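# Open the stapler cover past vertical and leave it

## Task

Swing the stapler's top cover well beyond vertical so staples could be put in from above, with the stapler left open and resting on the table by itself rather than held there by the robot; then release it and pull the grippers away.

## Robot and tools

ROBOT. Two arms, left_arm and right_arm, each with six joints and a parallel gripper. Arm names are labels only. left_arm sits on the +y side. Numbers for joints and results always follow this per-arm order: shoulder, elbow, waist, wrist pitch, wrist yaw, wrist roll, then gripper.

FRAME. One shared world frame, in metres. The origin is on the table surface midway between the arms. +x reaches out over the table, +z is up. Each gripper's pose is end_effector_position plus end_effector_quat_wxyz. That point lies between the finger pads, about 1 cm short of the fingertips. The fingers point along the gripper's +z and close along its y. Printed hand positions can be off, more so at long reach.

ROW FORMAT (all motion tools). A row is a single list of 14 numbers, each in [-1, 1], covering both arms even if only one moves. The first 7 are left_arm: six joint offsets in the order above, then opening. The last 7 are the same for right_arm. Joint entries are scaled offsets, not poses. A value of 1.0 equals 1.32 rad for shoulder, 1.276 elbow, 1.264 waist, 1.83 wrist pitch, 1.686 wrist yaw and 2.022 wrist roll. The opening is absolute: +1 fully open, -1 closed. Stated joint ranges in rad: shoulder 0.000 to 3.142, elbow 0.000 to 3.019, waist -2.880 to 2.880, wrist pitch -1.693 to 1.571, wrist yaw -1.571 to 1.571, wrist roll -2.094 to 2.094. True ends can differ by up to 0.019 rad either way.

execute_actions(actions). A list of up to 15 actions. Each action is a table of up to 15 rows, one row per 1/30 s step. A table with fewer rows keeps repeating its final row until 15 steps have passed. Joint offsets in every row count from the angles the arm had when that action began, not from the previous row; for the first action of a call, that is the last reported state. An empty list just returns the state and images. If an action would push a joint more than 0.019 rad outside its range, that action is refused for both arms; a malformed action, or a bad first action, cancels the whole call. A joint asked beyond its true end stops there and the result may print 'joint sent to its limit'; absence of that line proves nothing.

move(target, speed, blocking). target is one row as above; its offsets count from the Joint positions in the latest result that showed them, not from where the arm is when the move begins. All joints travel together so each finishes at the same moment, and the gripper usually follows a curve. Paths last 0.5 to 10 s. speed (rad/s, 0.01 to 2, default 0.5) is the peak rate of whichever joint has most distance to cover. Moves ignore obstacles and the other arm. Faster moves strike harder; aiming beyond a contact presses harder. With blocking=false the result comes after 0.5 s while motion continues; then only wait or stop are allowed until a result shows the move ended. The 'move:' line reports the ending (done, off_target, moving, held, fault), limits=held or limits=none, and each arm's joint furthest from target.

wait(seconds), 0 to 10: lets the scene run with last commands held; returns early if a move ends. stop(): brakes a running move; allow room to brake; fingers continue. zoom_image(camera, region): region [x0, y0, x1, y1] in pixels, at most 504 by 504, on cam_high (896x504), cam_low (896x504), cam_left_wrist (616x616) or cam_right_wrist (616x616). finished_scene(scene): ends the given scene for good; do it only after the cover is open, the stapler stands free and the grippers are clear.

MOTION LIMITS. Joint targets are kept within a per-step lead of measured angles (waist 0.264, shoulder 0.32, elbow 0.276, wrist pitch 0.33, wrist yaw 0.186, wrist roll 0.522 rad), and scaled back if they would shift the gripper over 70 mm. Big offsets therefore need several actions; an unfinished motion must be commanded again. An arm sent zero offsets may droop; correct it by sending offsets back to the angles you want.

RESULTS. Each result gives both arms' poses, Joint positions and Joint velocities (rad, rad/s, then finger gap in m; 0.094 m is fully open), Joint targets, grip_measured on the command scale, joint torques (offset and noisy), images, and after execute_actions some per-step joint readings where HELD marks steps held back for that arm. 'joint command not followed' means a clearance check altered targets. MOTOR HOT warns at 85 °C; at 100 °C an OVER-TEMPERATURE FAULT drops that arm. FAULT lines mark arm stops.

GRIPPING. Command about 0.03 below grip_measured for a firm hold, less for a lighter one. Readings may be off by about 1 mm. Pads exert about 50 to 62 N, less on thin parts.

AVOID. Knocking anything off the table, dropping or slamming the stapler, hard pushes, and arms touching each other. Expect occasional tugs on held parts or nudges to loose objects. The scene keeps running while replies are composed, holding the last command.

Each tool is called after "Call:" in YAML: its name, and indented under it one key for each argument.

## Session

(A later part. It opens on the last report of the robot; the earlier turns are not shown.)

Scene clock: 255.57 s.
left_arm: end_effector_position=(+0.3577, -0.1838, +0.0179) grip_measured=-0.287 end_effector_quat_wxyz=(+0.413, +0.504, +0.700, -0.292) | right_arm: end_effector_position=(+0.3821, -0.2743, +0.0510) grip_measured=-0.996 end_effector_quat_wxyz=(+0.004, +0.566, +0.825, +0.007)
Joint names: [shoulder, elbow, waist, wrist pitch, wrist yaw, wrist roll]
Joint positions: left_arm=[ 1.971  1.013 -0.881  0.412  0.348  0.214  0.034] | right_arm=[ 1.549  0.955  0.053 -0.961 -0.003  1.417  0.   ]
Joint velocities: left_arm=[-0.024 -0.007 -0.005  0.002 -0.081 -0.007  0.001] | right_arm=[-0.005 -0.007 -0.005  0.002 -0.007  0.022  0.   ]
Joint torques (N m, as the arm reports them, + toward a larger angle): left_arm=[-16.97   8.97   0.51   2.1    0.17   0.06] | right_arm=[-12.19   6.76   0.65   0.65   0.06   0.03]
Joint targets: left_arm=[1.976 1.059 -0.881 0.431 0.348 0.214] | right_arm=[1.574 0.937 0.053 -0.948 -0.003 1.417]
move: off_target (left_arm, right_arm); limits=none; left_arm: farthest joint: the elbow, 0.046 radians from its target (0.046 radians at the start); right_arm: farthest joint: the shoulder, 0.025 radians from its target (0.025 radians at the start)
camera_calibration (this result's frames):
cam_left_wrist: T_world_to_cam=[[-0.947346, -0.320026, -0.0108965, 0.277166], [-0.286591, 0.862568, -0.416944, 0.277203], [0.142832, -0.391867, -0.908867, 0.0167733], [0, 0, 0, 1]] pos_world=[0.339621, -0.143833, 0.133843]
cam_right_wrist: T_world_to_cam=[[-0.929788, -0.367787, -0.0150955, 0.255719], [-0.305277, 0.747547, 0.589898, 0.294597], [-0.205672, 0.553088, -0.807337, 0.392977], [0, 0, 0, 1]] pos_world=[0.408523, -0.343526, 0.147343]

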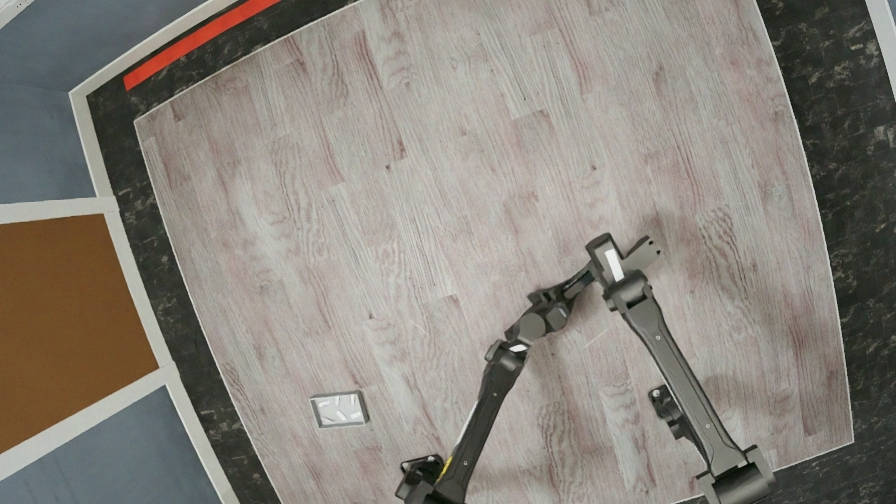

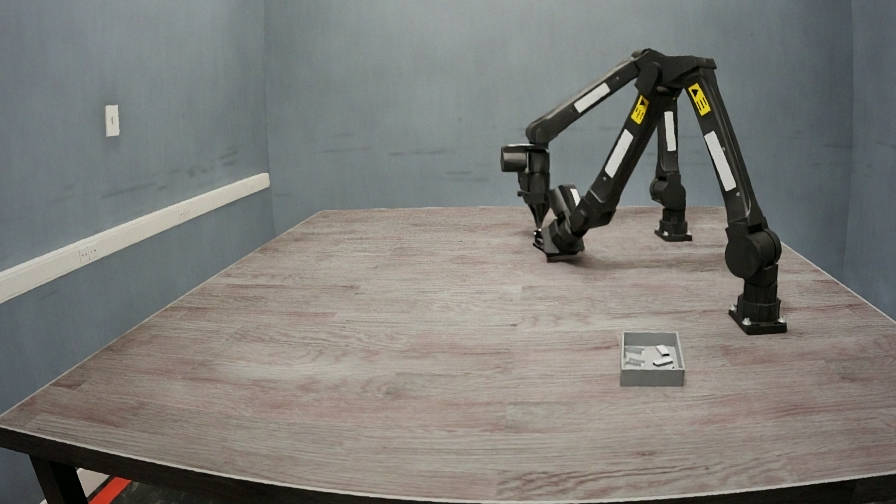

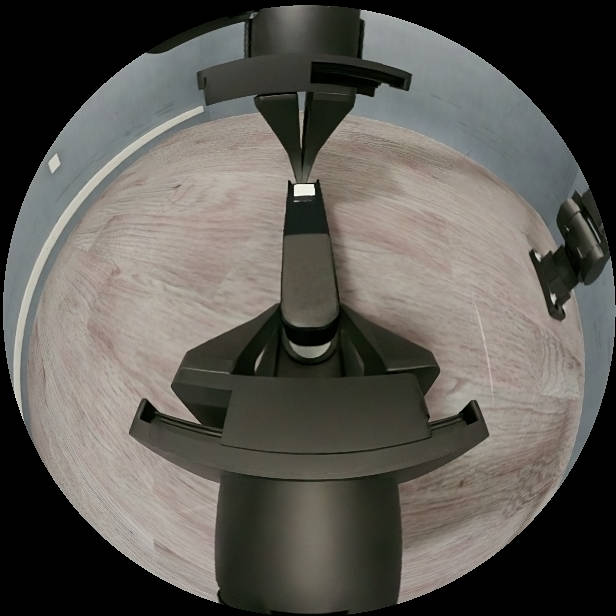

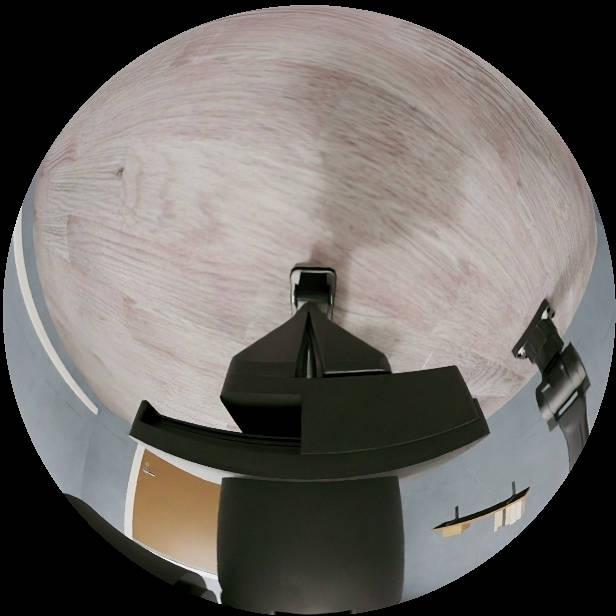

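Call:
move:
  target: [0.004, 0.036, 0.0, 0.010, 0.0, 0.0, -0.32, 0.0189, -0.010, 0.024, 0.005, 0.0, 0.0, -1]
  speed: 0.05

Call:
zoom_image:
  camera: "cam_left_wrist"
  region: [240, 130, 370, 260]

Scene clock: 259.73 s.
left_arm: end_effector_position=(+0.3577, -0.1838, +0.0179) grip_measured=-0.287 end_effector_quat_wxyz=(+0.413, +0.504, +0.700, -0.292) | right_arm: end_effector_position=(+0.3810, -0.2695, +0.0510) grip_measured=-0.996 end_effector_quat_wxyz=(+0.005, +0.560, +0.828, +0.006)
Joint names: [shoulder, elbow, waist, wrist pitch, wrist yaw, wrist roll]
Joint positions: left_arm=[ 1.971  1.013 -0.881  0.412  0.348  0.214  0.034] | right_arm=[ 1.549  0.955  0.066 -0.961 -0.001  1.417  0.   ]
Joint velocities: left_arm=[-0.015  0.002 -0.005 -0.017 -0.022  0.051 -0.   ] | right_arm=[-0.015 -0.007  0.005 -0.012  0.007 -0.051 -0.   ]
Joint torques (N m, as the arm reports them, + toward a larger angle): left_arm=[-17.27   9.05   0.49   2.13   0.16   0.08] | right_arm=[-12.18   7.17   1.92   0.61  -0.05   0.03]
Joint targets: left_arm=[1.976 1.059 -0.881 0.431 0.348 0.214] | right_arm=[1.574 0.942 0.083 -0.952 -0.003 1.417]
move: off_target (left_arm, right_arm); limits=none; left_arm: farthest joint: the elbow, 0.046 radians from its target (0.046 radians at the start); right_arm: farthest joint: the shoulder, 0.025 radians from its target (0.025 radians at the start)
camera_calibration (this result's frames):
cam_left_wrist: T_world_to_cam=[[-0.947346, -0.320026, -0.0108965, 0.277166], [-0.286591, 0.862568, -0.416944, 0.277203], [0.142832, -0.391867, -0.908867, 0.0167733], [0, 0, 0, 1]] pos_world=[0.339621, -0.143833, 0.133843]
cam_right_wrist: T_world_to_cam=[[-0.924801, -0.380169, -0.0146647, 0.251221], [-0.315555, 0.744949, 0.587772, 0.294016], [-0.212528, 0.5482, -0.808894, 0.391483], [0, 0, 0, 1]] pos_world=[0.408309, -0.338132, 0.147538]

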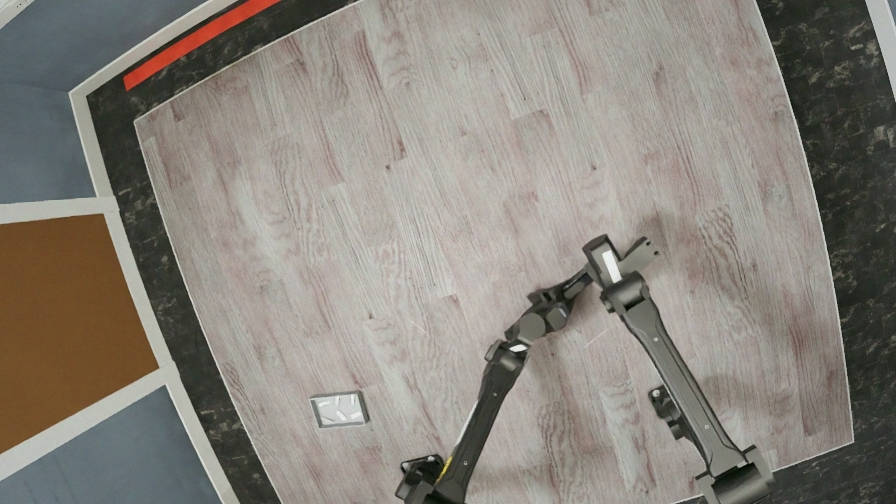

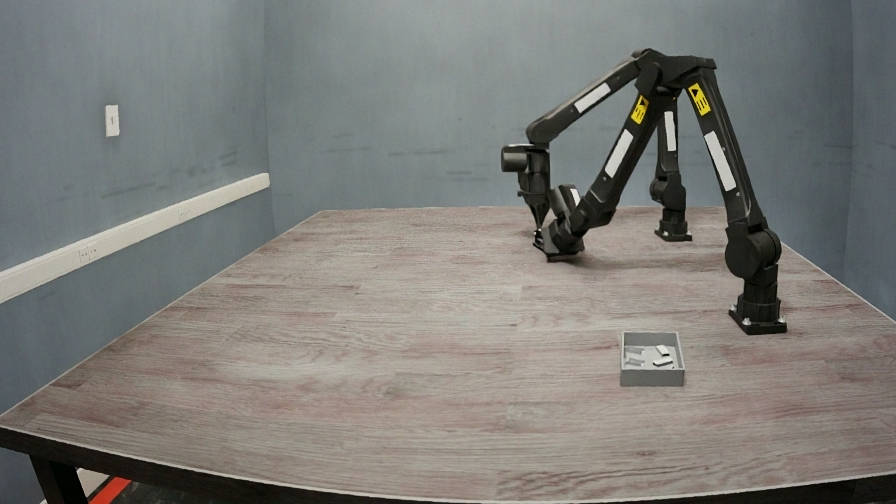

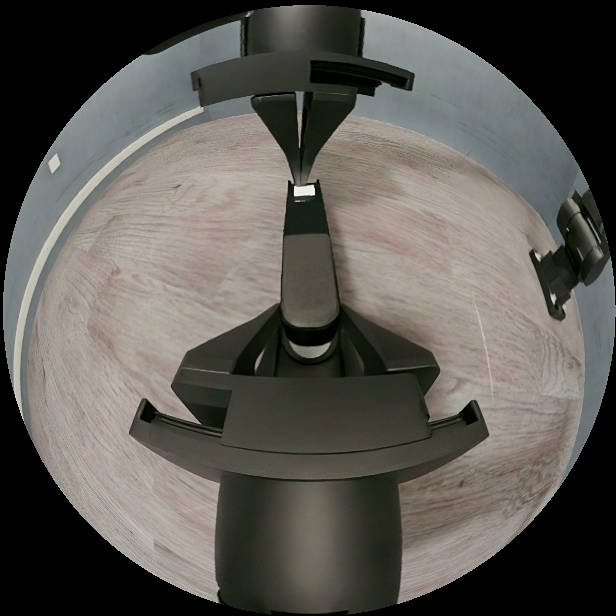

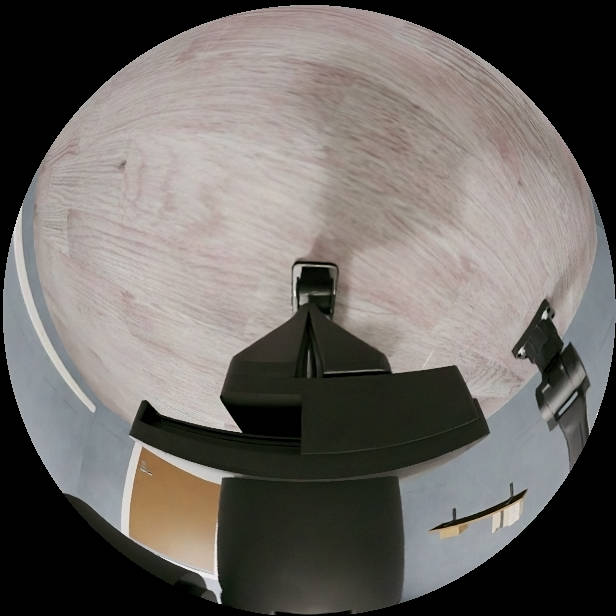

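Region (240, 130, 370, 260) of cam_left_wrist's 616x616 image, scaled by 3.877, with more detail than that image has.

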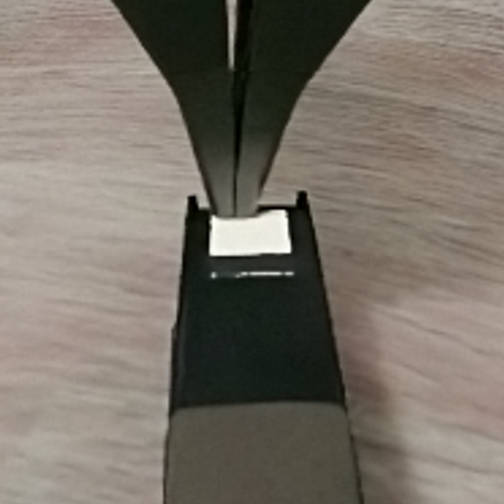

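Call:
move:
  target: [0.004, 0.036, 0.0, 0.010, 0.0, 0.0, -0.32, 0.0048, 0.0415, 0.0307, -0.0269, 0.0, 0.0251, -0.6]
  speed: 0.1

Call:
zoom_image:
  camera: "cam_left_wrist"
  region: [240, 130, 370, 260]

Call:
zoom_image:
  camera: "cam_right_wrist"
  region: [240, 230, 380, 370]

Scene clock: 276.27 s.
left_arm: end_effector_position=(+0.3577, -0.1838, +0.0179) grip_measured=-0.287 end_effector_quat_wxyz=(+0.413, +0.504, +0.700, -0.292) | right_arm: end_effector_position=(+0.3729, -0.2582, +0.0552) grip_measured=-0.601 end_effector_quat_wxyz=(-0.004, +0.564, +0.826, -0.005)
Joint names: [shoulder, elbow, waist, wrist pitch, wrist yaw, wrist roll]
Joint positions: left_arm=[ 1.971  1.013 -0.881  0.412  0.348  0.214  0.034] | right_arm=[ 1.547  0.966  0.098 -1.003 -0.     1.458  0.019]
Joint velocities: left_arm=[ 0.005 -0.002 -0.015  0.002  0.007  0.037 -0.   ] | right_arm=[-0.015  0.002 -0.005 -0.002  0.081  0.022  0.   ]
Joint torques (N m, as the arm reports them, + toward a larger angle): left_arm=[-16.89   9.04   0.63   2.1    0.17   0.08] | right_arm=[-13.6   11.9    1.13  -0.09   0.05   0.13]
Joint targets: left_arm=[1.976 1.059 -0.881 0.431 0.348 0.214] | right_arm=[1.555 1.008 0.105 -1.011 -0.001 1.468]
move: off_target (left_arm, right_arm); limits=none; left_arm: farthest joint: the elbow, 0.046 radians from its target (0.046 radians at the start); right_arm: farthest joint: the elbow, 0.042 radians from its target (0.053 radians at the start)
camera_calibration (this result's frames):
cam_left_wrist: T_world_to_cam=[[-0.947346, -0.320026, -0.0108965, 0.277166], [-0.286591, 0.862568, -0.416944, 0.277203], [0.142832, -0.391867, -0.908867, 0.0167733], [0, 0, 0, 1]] pos_world=[0.339621, -0.143833, 0.133843]
cam_right_wrist: T_world_to_cam=[[-0.928116, -0.372039, 0.0137152, 0.249833], [-0.292668, 0.751889, 0.590769, 0.273667], [-0.230101, 0.544288, -0.806724, 0.392461], [0, 0, 0, 1]] pos_world=[0.402273, -0.326431, 0.151507]

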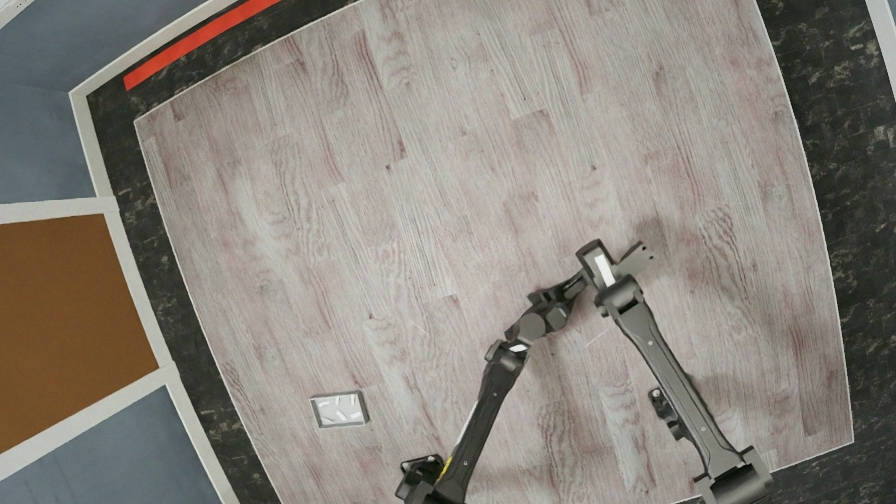

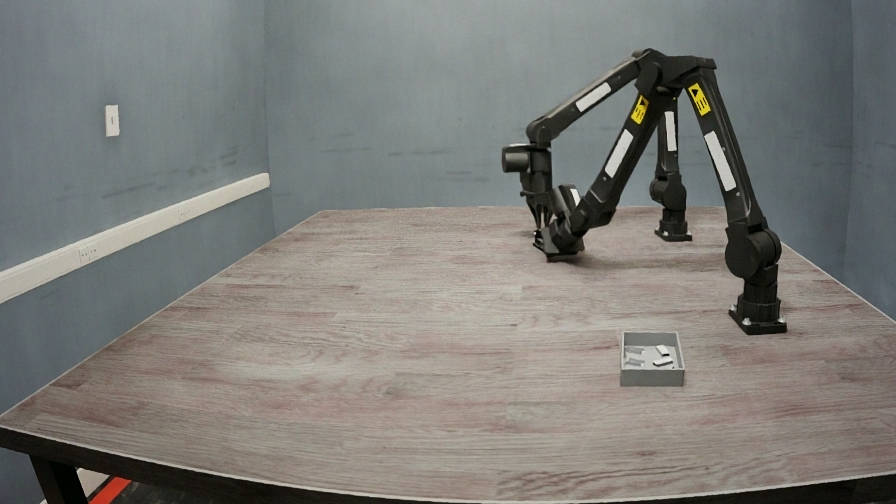

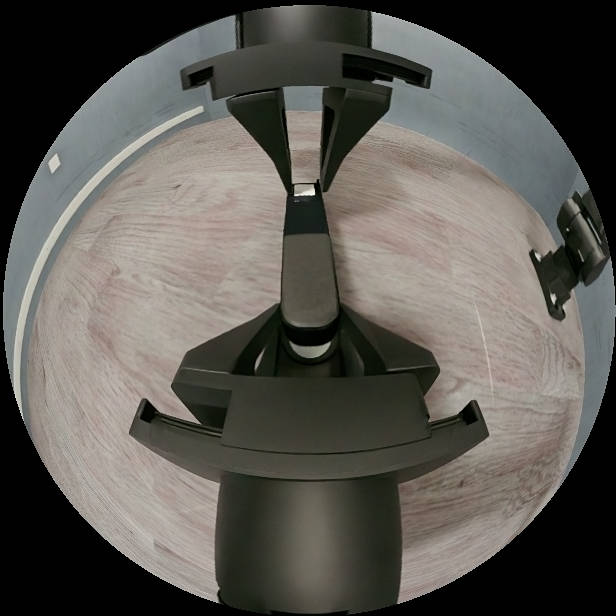

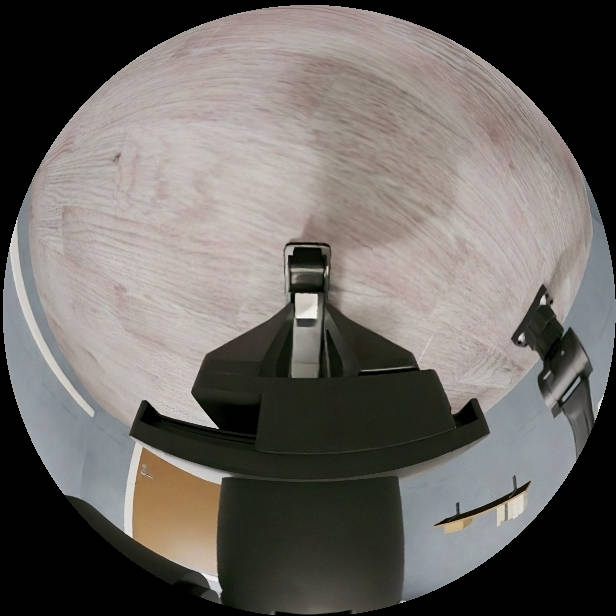

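Region (240, 130, 370, 260) of cam_left_wrist's 616x616 image, scaled by 3.877, with more detail than that image has.

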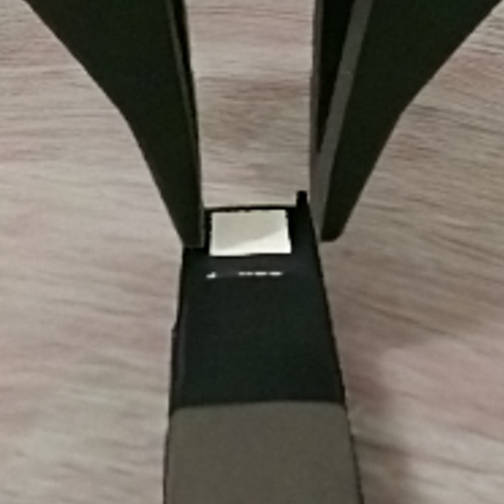

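Region (240, 230, 380, 370) of cam_right_wrist's 616x616 image, scaled by 3.600, with more detail than that image has.

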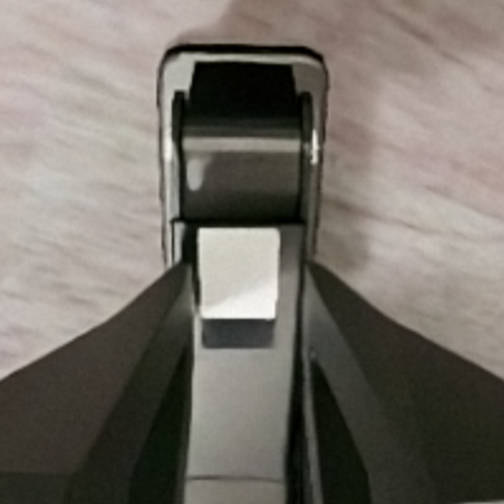

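Call:
move:
  target: [0.004, 0.036, 0.0, 0.010, 0.0, 0.0, -0.32, 0.006, -0.004, 0.0, 0.0089, 0.0, 0.0, -0.65]
  speed: 0.1

Call:
zoom_image:
  camera: "cam_right_wrist"
  region: [240, 230, 380, 370]

Scene clock: 285.33 s.
left_arm: end_effector_position=(+0.3577, -0.1838, +0.0179) grip_measured=-0.287 end_effector_quat_wxyz=(+0.413, +0.504, +0.700, -0.292) | right_arm: end_effector_position=(+0.3747, -0.2578, +0.0552) grip_measured=-0.649 end_effector_quat_wxyz=(-0.002, +0.564, +0.826, -0.002)
Joint names: [shoulder, elbow, waist, wrist pitch, wrist yaw, wrist roll]
Joint positions: left_arm=[ 1.971  1.013 -0.881  0.412  0.348  0.214  0.034] | right_arm=[ 1.547  0.966  0.098 -0.995 -0.     1.459  0.017]
Joint velocities: left_arm=[-0.005 -0.012 -0.005 -0.007 -0.051 -0.007  0.   ] | right_arm=[-0.024  0.007  0.015  0.012 -0.022 -0.022 -0.   ]
Joint torques (N m, as the arm reports them, + toward a larger angle): left_arm=[-16.85   8.95   0.62   2.11   0.16   0.07] | right_arm=[-13.66   7.85   0.67   0.56   0.07   0.03]
Joint targets: left_arm=[1.976 1.059 -0.881 0.431 0.348 0.214] | right_arm=[1.555 0.960 0.098 -0.987 -0.000 1.458]
move: off_target (left_arm); limits=none; left_arm: farthest joint: the elbow, 0.046 radians from its target (0.046 radians at the start); right_arm: farthest joint: the wrist pitch, 0.009 radians from its target (0.016 radians at the start)
camera_calibration (this result's frames):
cam_left_wrist: T_world_to_cam=[[-0.947346, -0.320026, -0.0108965, 0.277166], [-0.286591, 0.862568, -0.416944, 0.277203], [0.142832, -0.391867, -0.908867, 0.0167733], [0, 0, 0, 1]] pos_world=[0.339621, -0.143833, 0.133843]
cam_right_wrist: T_world_to_cam=[[-0.928331, -0.371704, 0.00614202, 0.25228], [-0.296735, 0.750844, 0.590069, 0.275139], [-0.223943, 0.545957, -0.807329, 0.390755], [0, 0, 0, 1]] pos_world=[0.403349, -0.326148, 0.151568]

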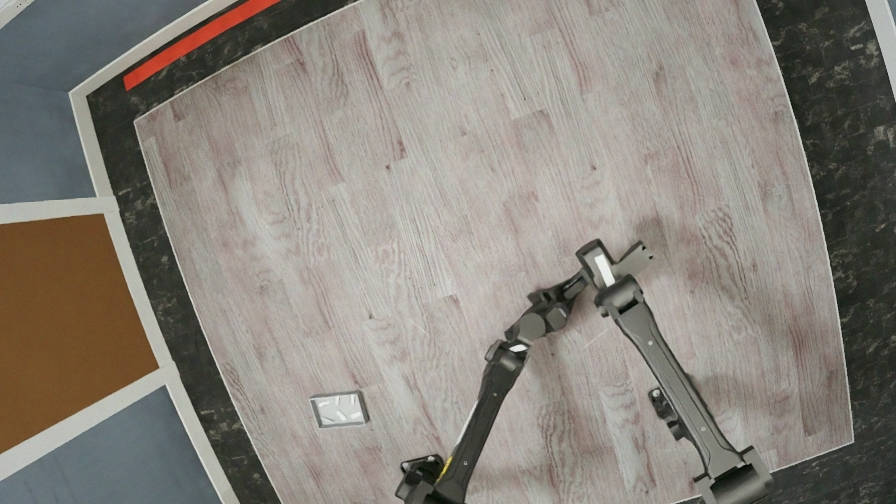

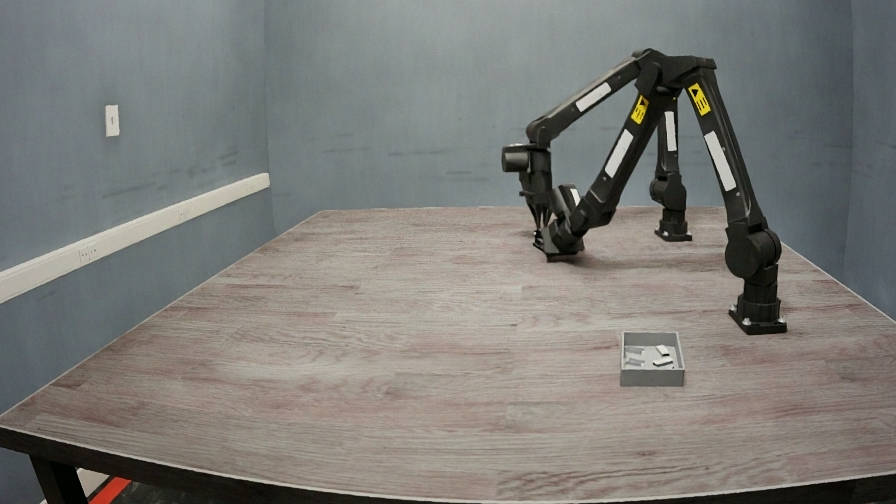

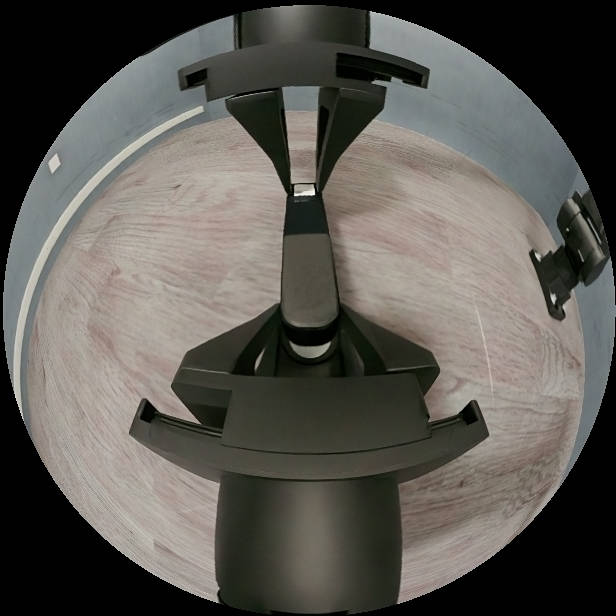

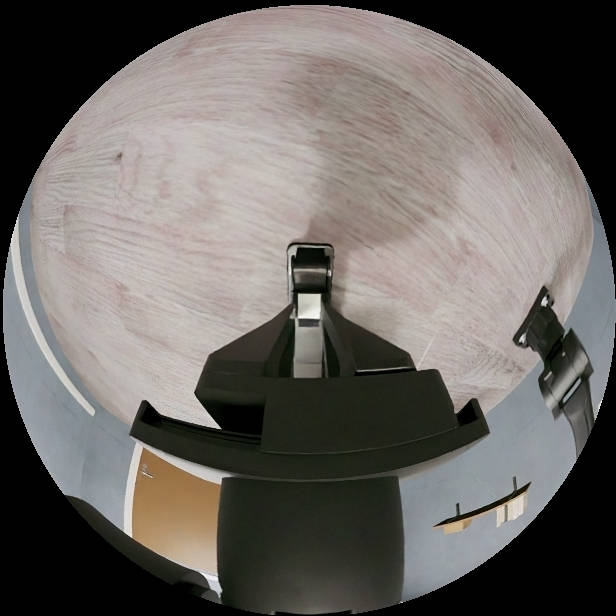

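Region (240, 230, 380, 370) of cam_right_wrist's 616x616 image, scaled by 3.600, with more detail than that image has.

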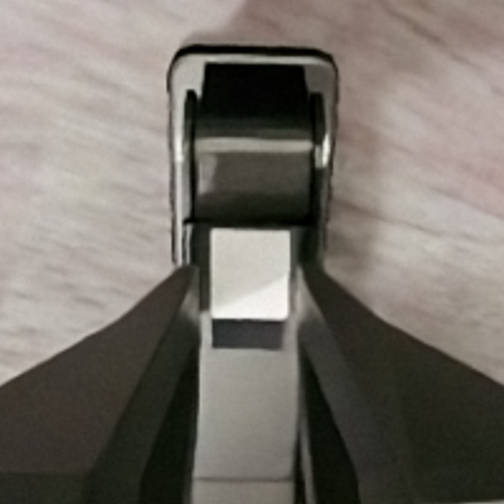

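Call:
move:
  target: [0.004, 0.036, 0.0, 0.010, 0.0, 0.0, -0.32, 0.006, -0.0216, 0.0, 0.0262, 0.0, 0.0, -0.65]
  speed: 0.05

Call:
zoom_image:
  camera: "cam_left_wrist"
  region: [240, 130, 370, 260]

Call:
zoom_image:
  camera: "cam_right_wrist"
  region: [240, 230, 380, 370]

Scene clock: 290.67 s.
left_arm: end_effector_position=(+0.3577, -0.1838, +0.0179) grip_measured=-0.287 end_effector_quat_wxyz=(+0.413, +0.504, +0.700, -0.292) | right_arm: end_effector_position=(+0.3794, -0.2565, +0.0528) grip_measured=-0.649 end_effector_quat_wxyz=(+0.007, +0.564, +0.826, +0.008)
Joint names: [shoulder, elbow, waist, wrist pitch, wrist yaw, wrist roll]
Joint positions: left_arm=[ 1.971  1.013 -0.881  0.412  0.348  0.214  0.034] | right_arm=[ 1.547  0.958  0.098 -0.961 -0.     1.459  0.017]
Joint velocities: left_arm=[-0.015  0.007  0.005  0.012  0.007 -0.051  0.   ] | right_arm=[-0.015  0.007 -0.005  0.002  0.007 -0.037 -0.001]
Joint torques (N m, as the arm reports them, + toward a larger angle): left_arm=[-16.82   8.96   0.54   2.1    0.15   0.08] | right_arm=[-13.66   6.58   0.61   0.79   0.06   0.03]
Joint targets: left_arm=[1.976 1.059 -0.881 0.431 0.348 0.214] | right_arm=[1.555 0.938 0.098 -0.947 -0.000 1.459]
move: off_target (left_arm); limits=none; left_arm: farthest joint: the elbow, 0.046 radians from its target (0.046 radians at the start); right_arm: farthest joint: the elbow, 0.019 radians from its target (0.027 radians at the start)
camera_calibration (this result's frames):
cam_left_wrist: T_world_to_cam=[[-0.947346, -0.320026, -0.0108965, 0.277166], [-0.286591, 0.862568, -0.416944, 0.277203], [0.142832, -0.391867, -0.908867, 0.0167733], [0, 0, 0, 1]] pos_world=[0.339621, -0.143833, 0.133843]
cam_right_wrist: T_world_to_cam=[[-0.928155, -0.371658, -0.0199876, 0.258448], [-0.31171, 0.746854, 0.587406, 0.281801], [-0.203386, 0.551434, -0.809045, 0.382893], [0, 0, 0, 1]] pos_world=[0.405595, -0.32555, 0.149412]

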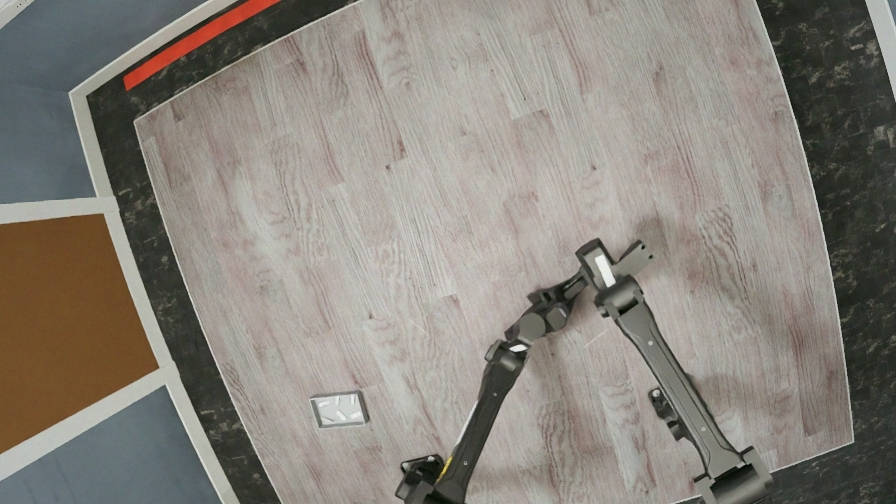

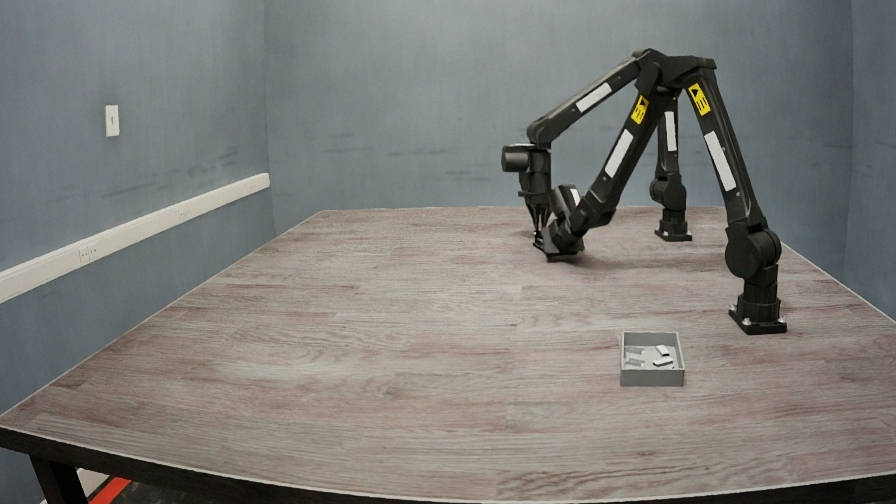

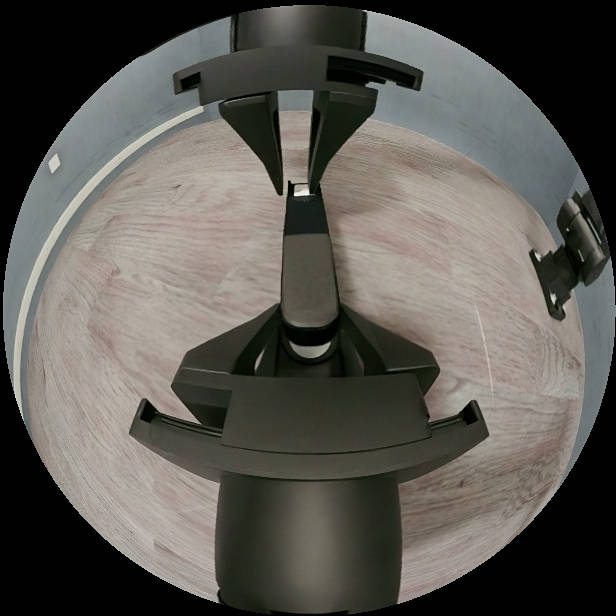

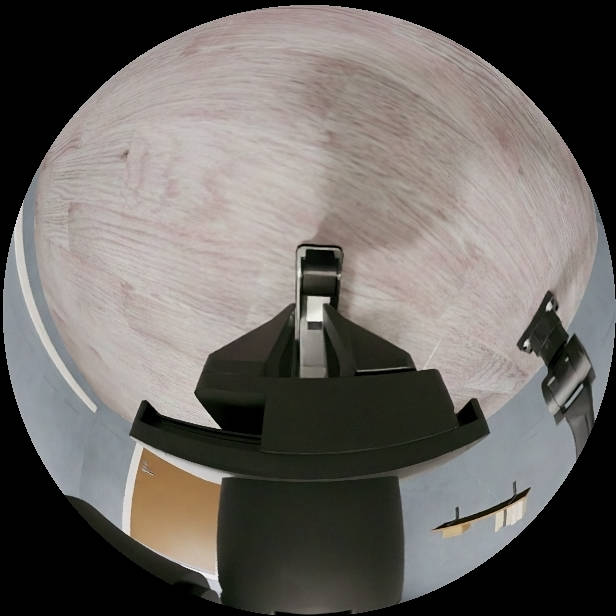

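Region (240, 130, 370, 260) of cam_left_wrist's 616x616 image, scaled by 3.877, with more detail than that image has.

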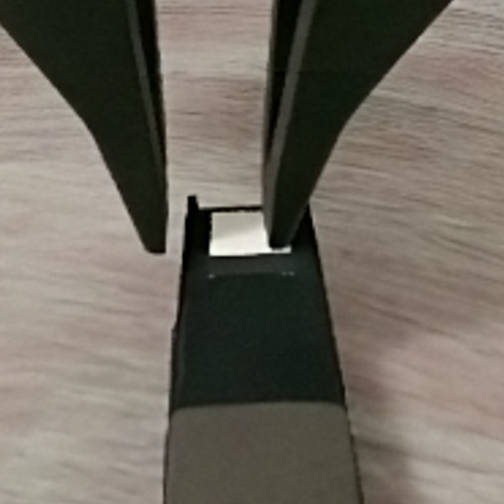

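Region (240, 230, 380, 370) of cam_right_wrist's 616x616 image, scaled by 3.600, with more detail than that image has.

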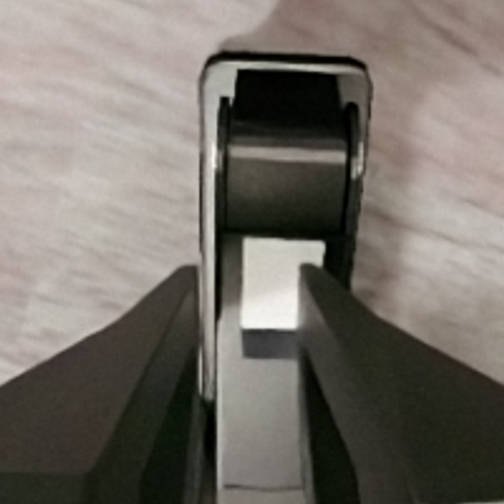

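Call:
move:
  target: [0.004, 0.036, 0.0, 0.010, 0.0, 0.0, -0.32, 0.006, -0.015, 0.0, -0.0145, 0.0, 0.0, -0.65]
  speed: 0.05

Call:
zoom_image:
  camera: "cam_left_wrist"
  region: [240, 130, 370, 260]

Call:
zoom_image:
  camera: "cam_right_wrist"
  region: [240, 230, 380, 370]

Scene clock: 297.40 s.
left_arm: end_effector_position=(+0.3577, -0.1838, +0.0179) grip_measured=-0.287 end_effector_quat_wxyz=(+0.413, +0.504, +0.700, -0.292) | right_arm: end_effector_position=(+0.3754, -0.2576, +0.0528) grip_measured=-0.649 end_effector_quat_wxyz=(+0.001, +0.564, +0.826, +0.002)
Joint names: [shoulder, elbow, waist, wrist pitch, wrist yaw, wrist roll]
Joint positions: left_arm=[ 1.971  1.013 -0.881  0.412  0.348  0.214  0.034] | right_arm=[ 1.547  0.958  0.098 -0.978 -0.     1.459  0.017]
Joint velocities: left_arm=[-0.005  0.002 -0.024  0.002 -0.022 -0.022 -0.001] | right_arm=[ 0.005 -0.002 -0.005 -0.012 -0.066 -0.051  0.   ]
Joint torques (N m, as the arm reports them, + toward a larger angle): left_arm=[-16.81   8.96   0.5    2.08   0.16   0.08] | right_arm=[-13.59   6.62   0.61  -0.13   0.07   0.03]
Joint targets: left_arm=[1.976 1.059 -0.881 0.431 0.348 0.214] | right_arm=[1.555 0.939 0.098 -0.988 -0.000 1.459]
move: off_target (left_arm); limits=none; left_arm: farthest joint: the elbow, 0.046 radians from its target (0.046 radians at the start); right_arm: farthest joint: the elbow, 0.019 radians from its target (0.019 radians at the start)
camera_calibration (this result's frames):
cam_left_wrist: T_world_to_cam=[[-0.947346, -0.320026, -0.0108965, 0.277166], [-0.286591, 0.862568, -0.416944, 0.277203], [0.142832, -0.391867, -0.908867, 0.0167733], [0, 0, 0, 1]] pos_world=[0.339621, -0.143833, 0.133843]
cam_right_wrist: T_world_to_cam=[[-0.928344, -0.371708, -0.00332571, 0.253529], [-0.302168, 0.749396, 0.589152, 0.278359], [-0.2165, 0.54794, -0.808016, 0.386599], [0, 0, 0, 1]] pos_world=[0.403172, -0.326195, 0.149225]

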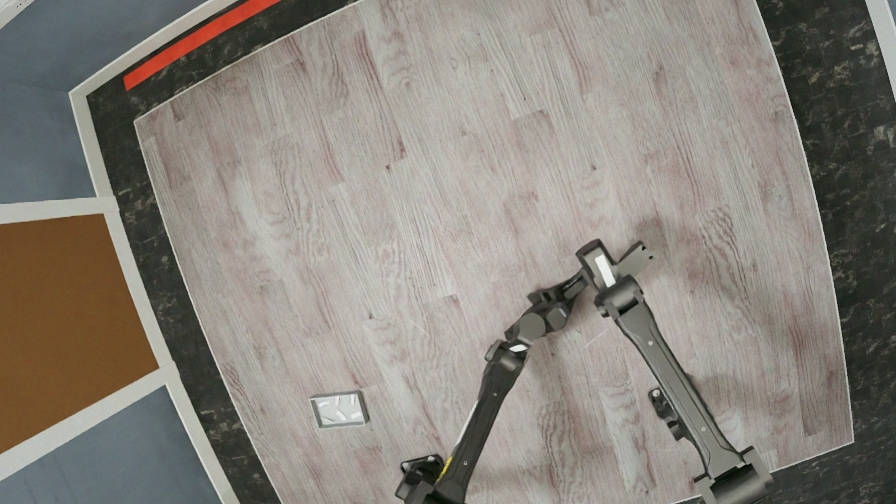

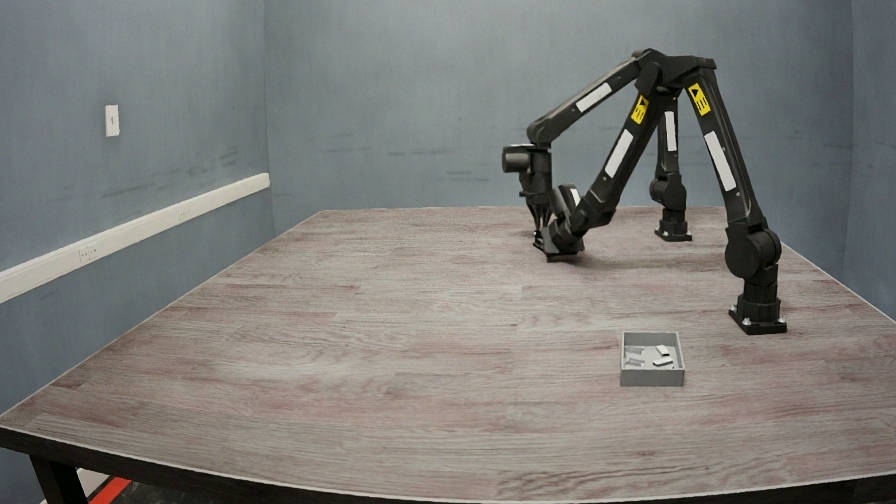

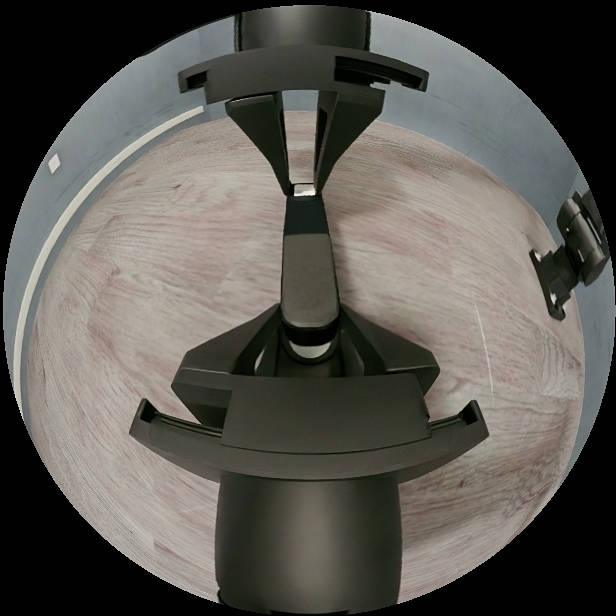

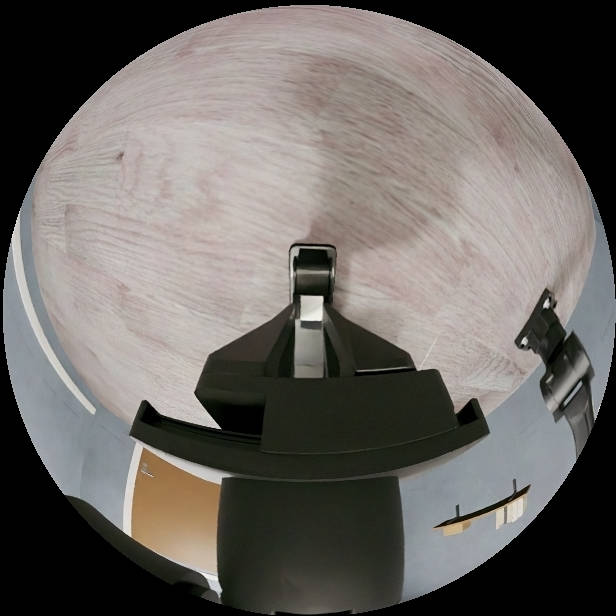

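Region (240, 130, 370, 260) of cam_left_wrist's 616x616 image, scaled by 3.877, with more detail than that image has.

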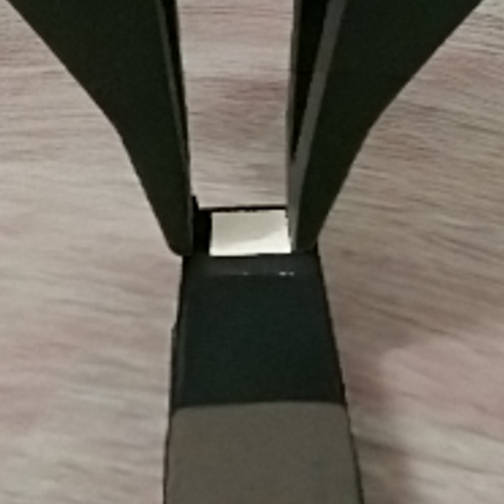

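Region (240, 230, 380, 370) of cam_right_wrist's 616x616 image, scaled by 3.600, with more detail than that image has.

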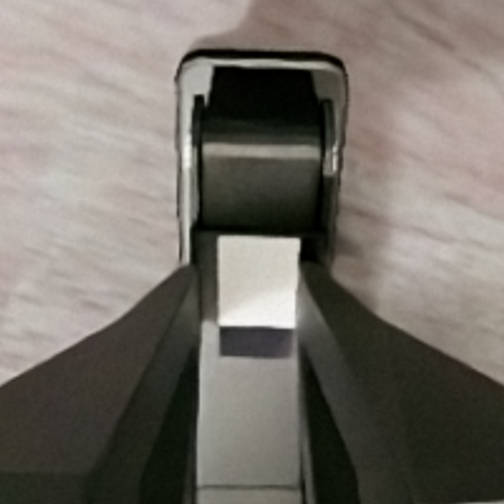

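Call:
move:
  target: [0.004, 0.036, 0.0, 0.010, 0.0, 0.0, -0.32, 0.006, -0.0212, 0.0, 0.0, 0.0, 0.0, -0.65]
  speed: 0.05

Call:
zoom_image:
  camera: "cam_left_wrist"
  region: [240, 130, 370, 260]

Scene clock: 302.67 s.
left_arm: end_effector_position=(+0.3577, -0.1838, +0.0179) grip_measured=-0.287 end_effector_quat_wxyz=(+0.413, +0.504, +0.700, -0.292) | right_arm: end_effector_position=(+0.3750, -0.2577, +0.0526) grip_measured=-0.649 end_effector_quat_wxyz=(+0.001, +0.564, +0.826, +0.001)
Joint names: [shoulder, elbow, waist, wrist pitch, wrist yaw, wrist roll]
Joint positions: left_arm=[ 1.971  1.013 -0.881  0.412  0.348  0.214  0.034] | right_arm=[ 1.546  0.957  0.098 -0.978 -0.     1.459  0.017]
Joint velocities: left_arm=[-0.005  0.002 -0.024 -0.027 -0.095 -0.007 -0.001] | right_arm=[-0.015 -0.017 -0.005  0.007 -0.051  0.022 -0.001]
Joint torques (N m, as the arm reports them, + toward a larger angle): left_arm=[-16.81   8.99   0.65   2.09   0.14   0.07] | right_arm=[-13.67   6.03   0.64   0.24   0.07   0.03]
Joint targets: left_arm=[1.976 1.059 -0.881 0.431 0.348 0.214] | right_arm=[1.554 0.931 0.098 -0.978 -0.000 1.459]
move: off_target (left_arm, right_arm); limits=none; left_arm: farthest joint: the elbow, 0.046 radians from its target (0.046 radians at the start); right_arm: farthest joint: the elbow, 0.026 radians from its target (0.027 radians at the start)
camera_calibration (this result's frames):
cam_left_wrist: T_world_to_cam=[[-0.947346, -0.320026, -0.0108965, 0.277166], [-0.286591, 0.862568, -0.416944, 0.277203], [0.142832, -0.391867, -0.908867, 0.0167733], [0, 0, 0, 1]] pos_world=[0.339621, -0.143833, 0.133843]
cam_right_wrist: T_world_to_cam=[[-0.928346, -0.371708, -0.00256829, 0.252998], [-0.301734, 0.749512, 0.589227, 0.278303], [-0.217096, 0.547782, -0.807963, 0.386567], [0, 0, 0, 1]] pos_world=[0.402765, -0.326304, 0.148998]

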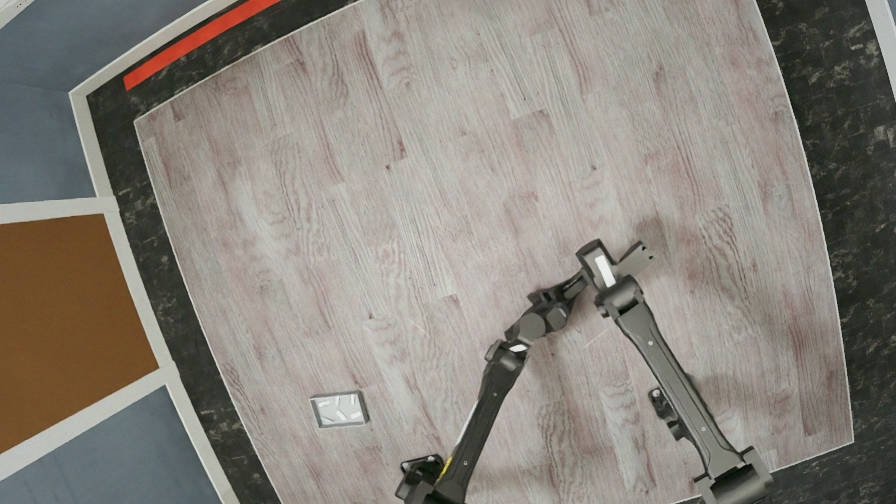

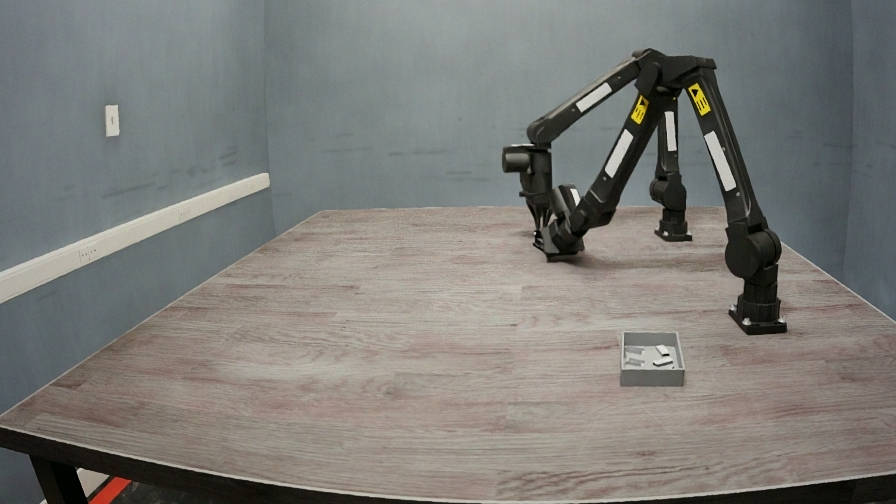

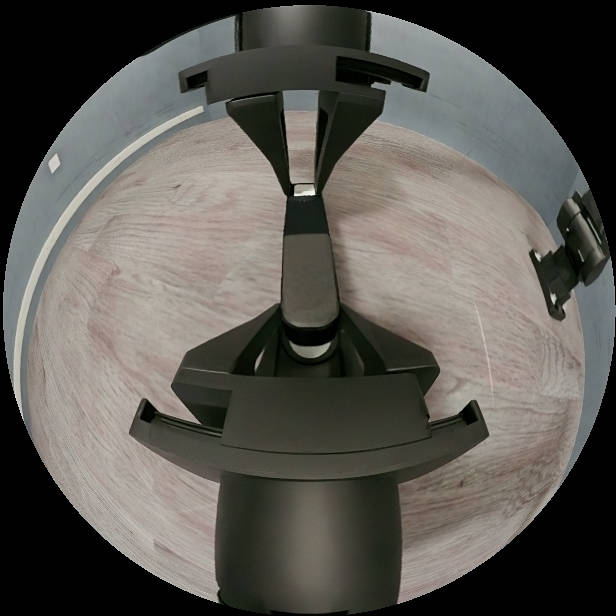

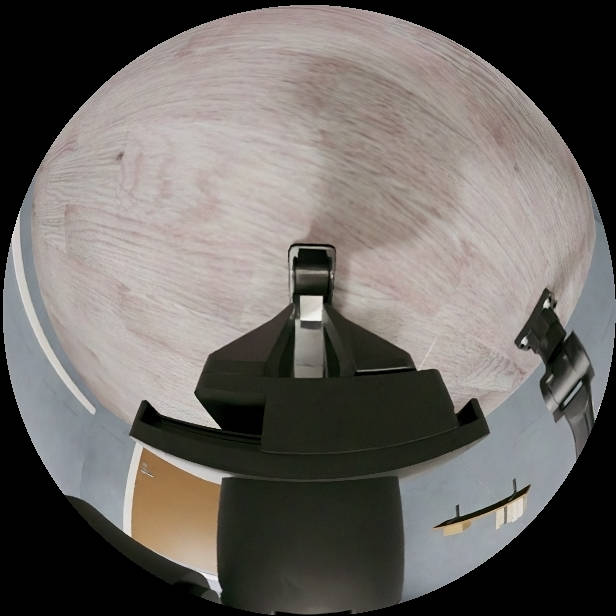

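Region (240, 130, 370, 260) of cam_left_wrist's 616x616 image, scaled by 3.877, with more detail than that image has.

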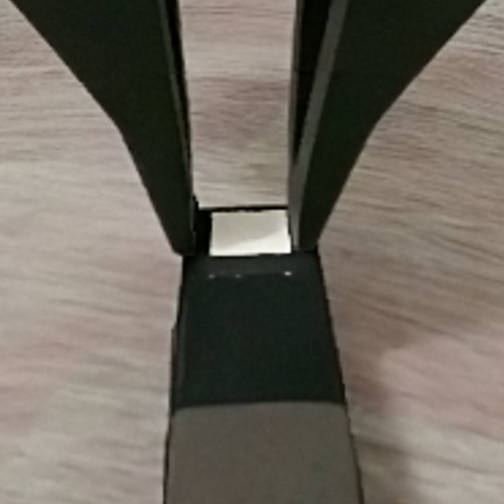

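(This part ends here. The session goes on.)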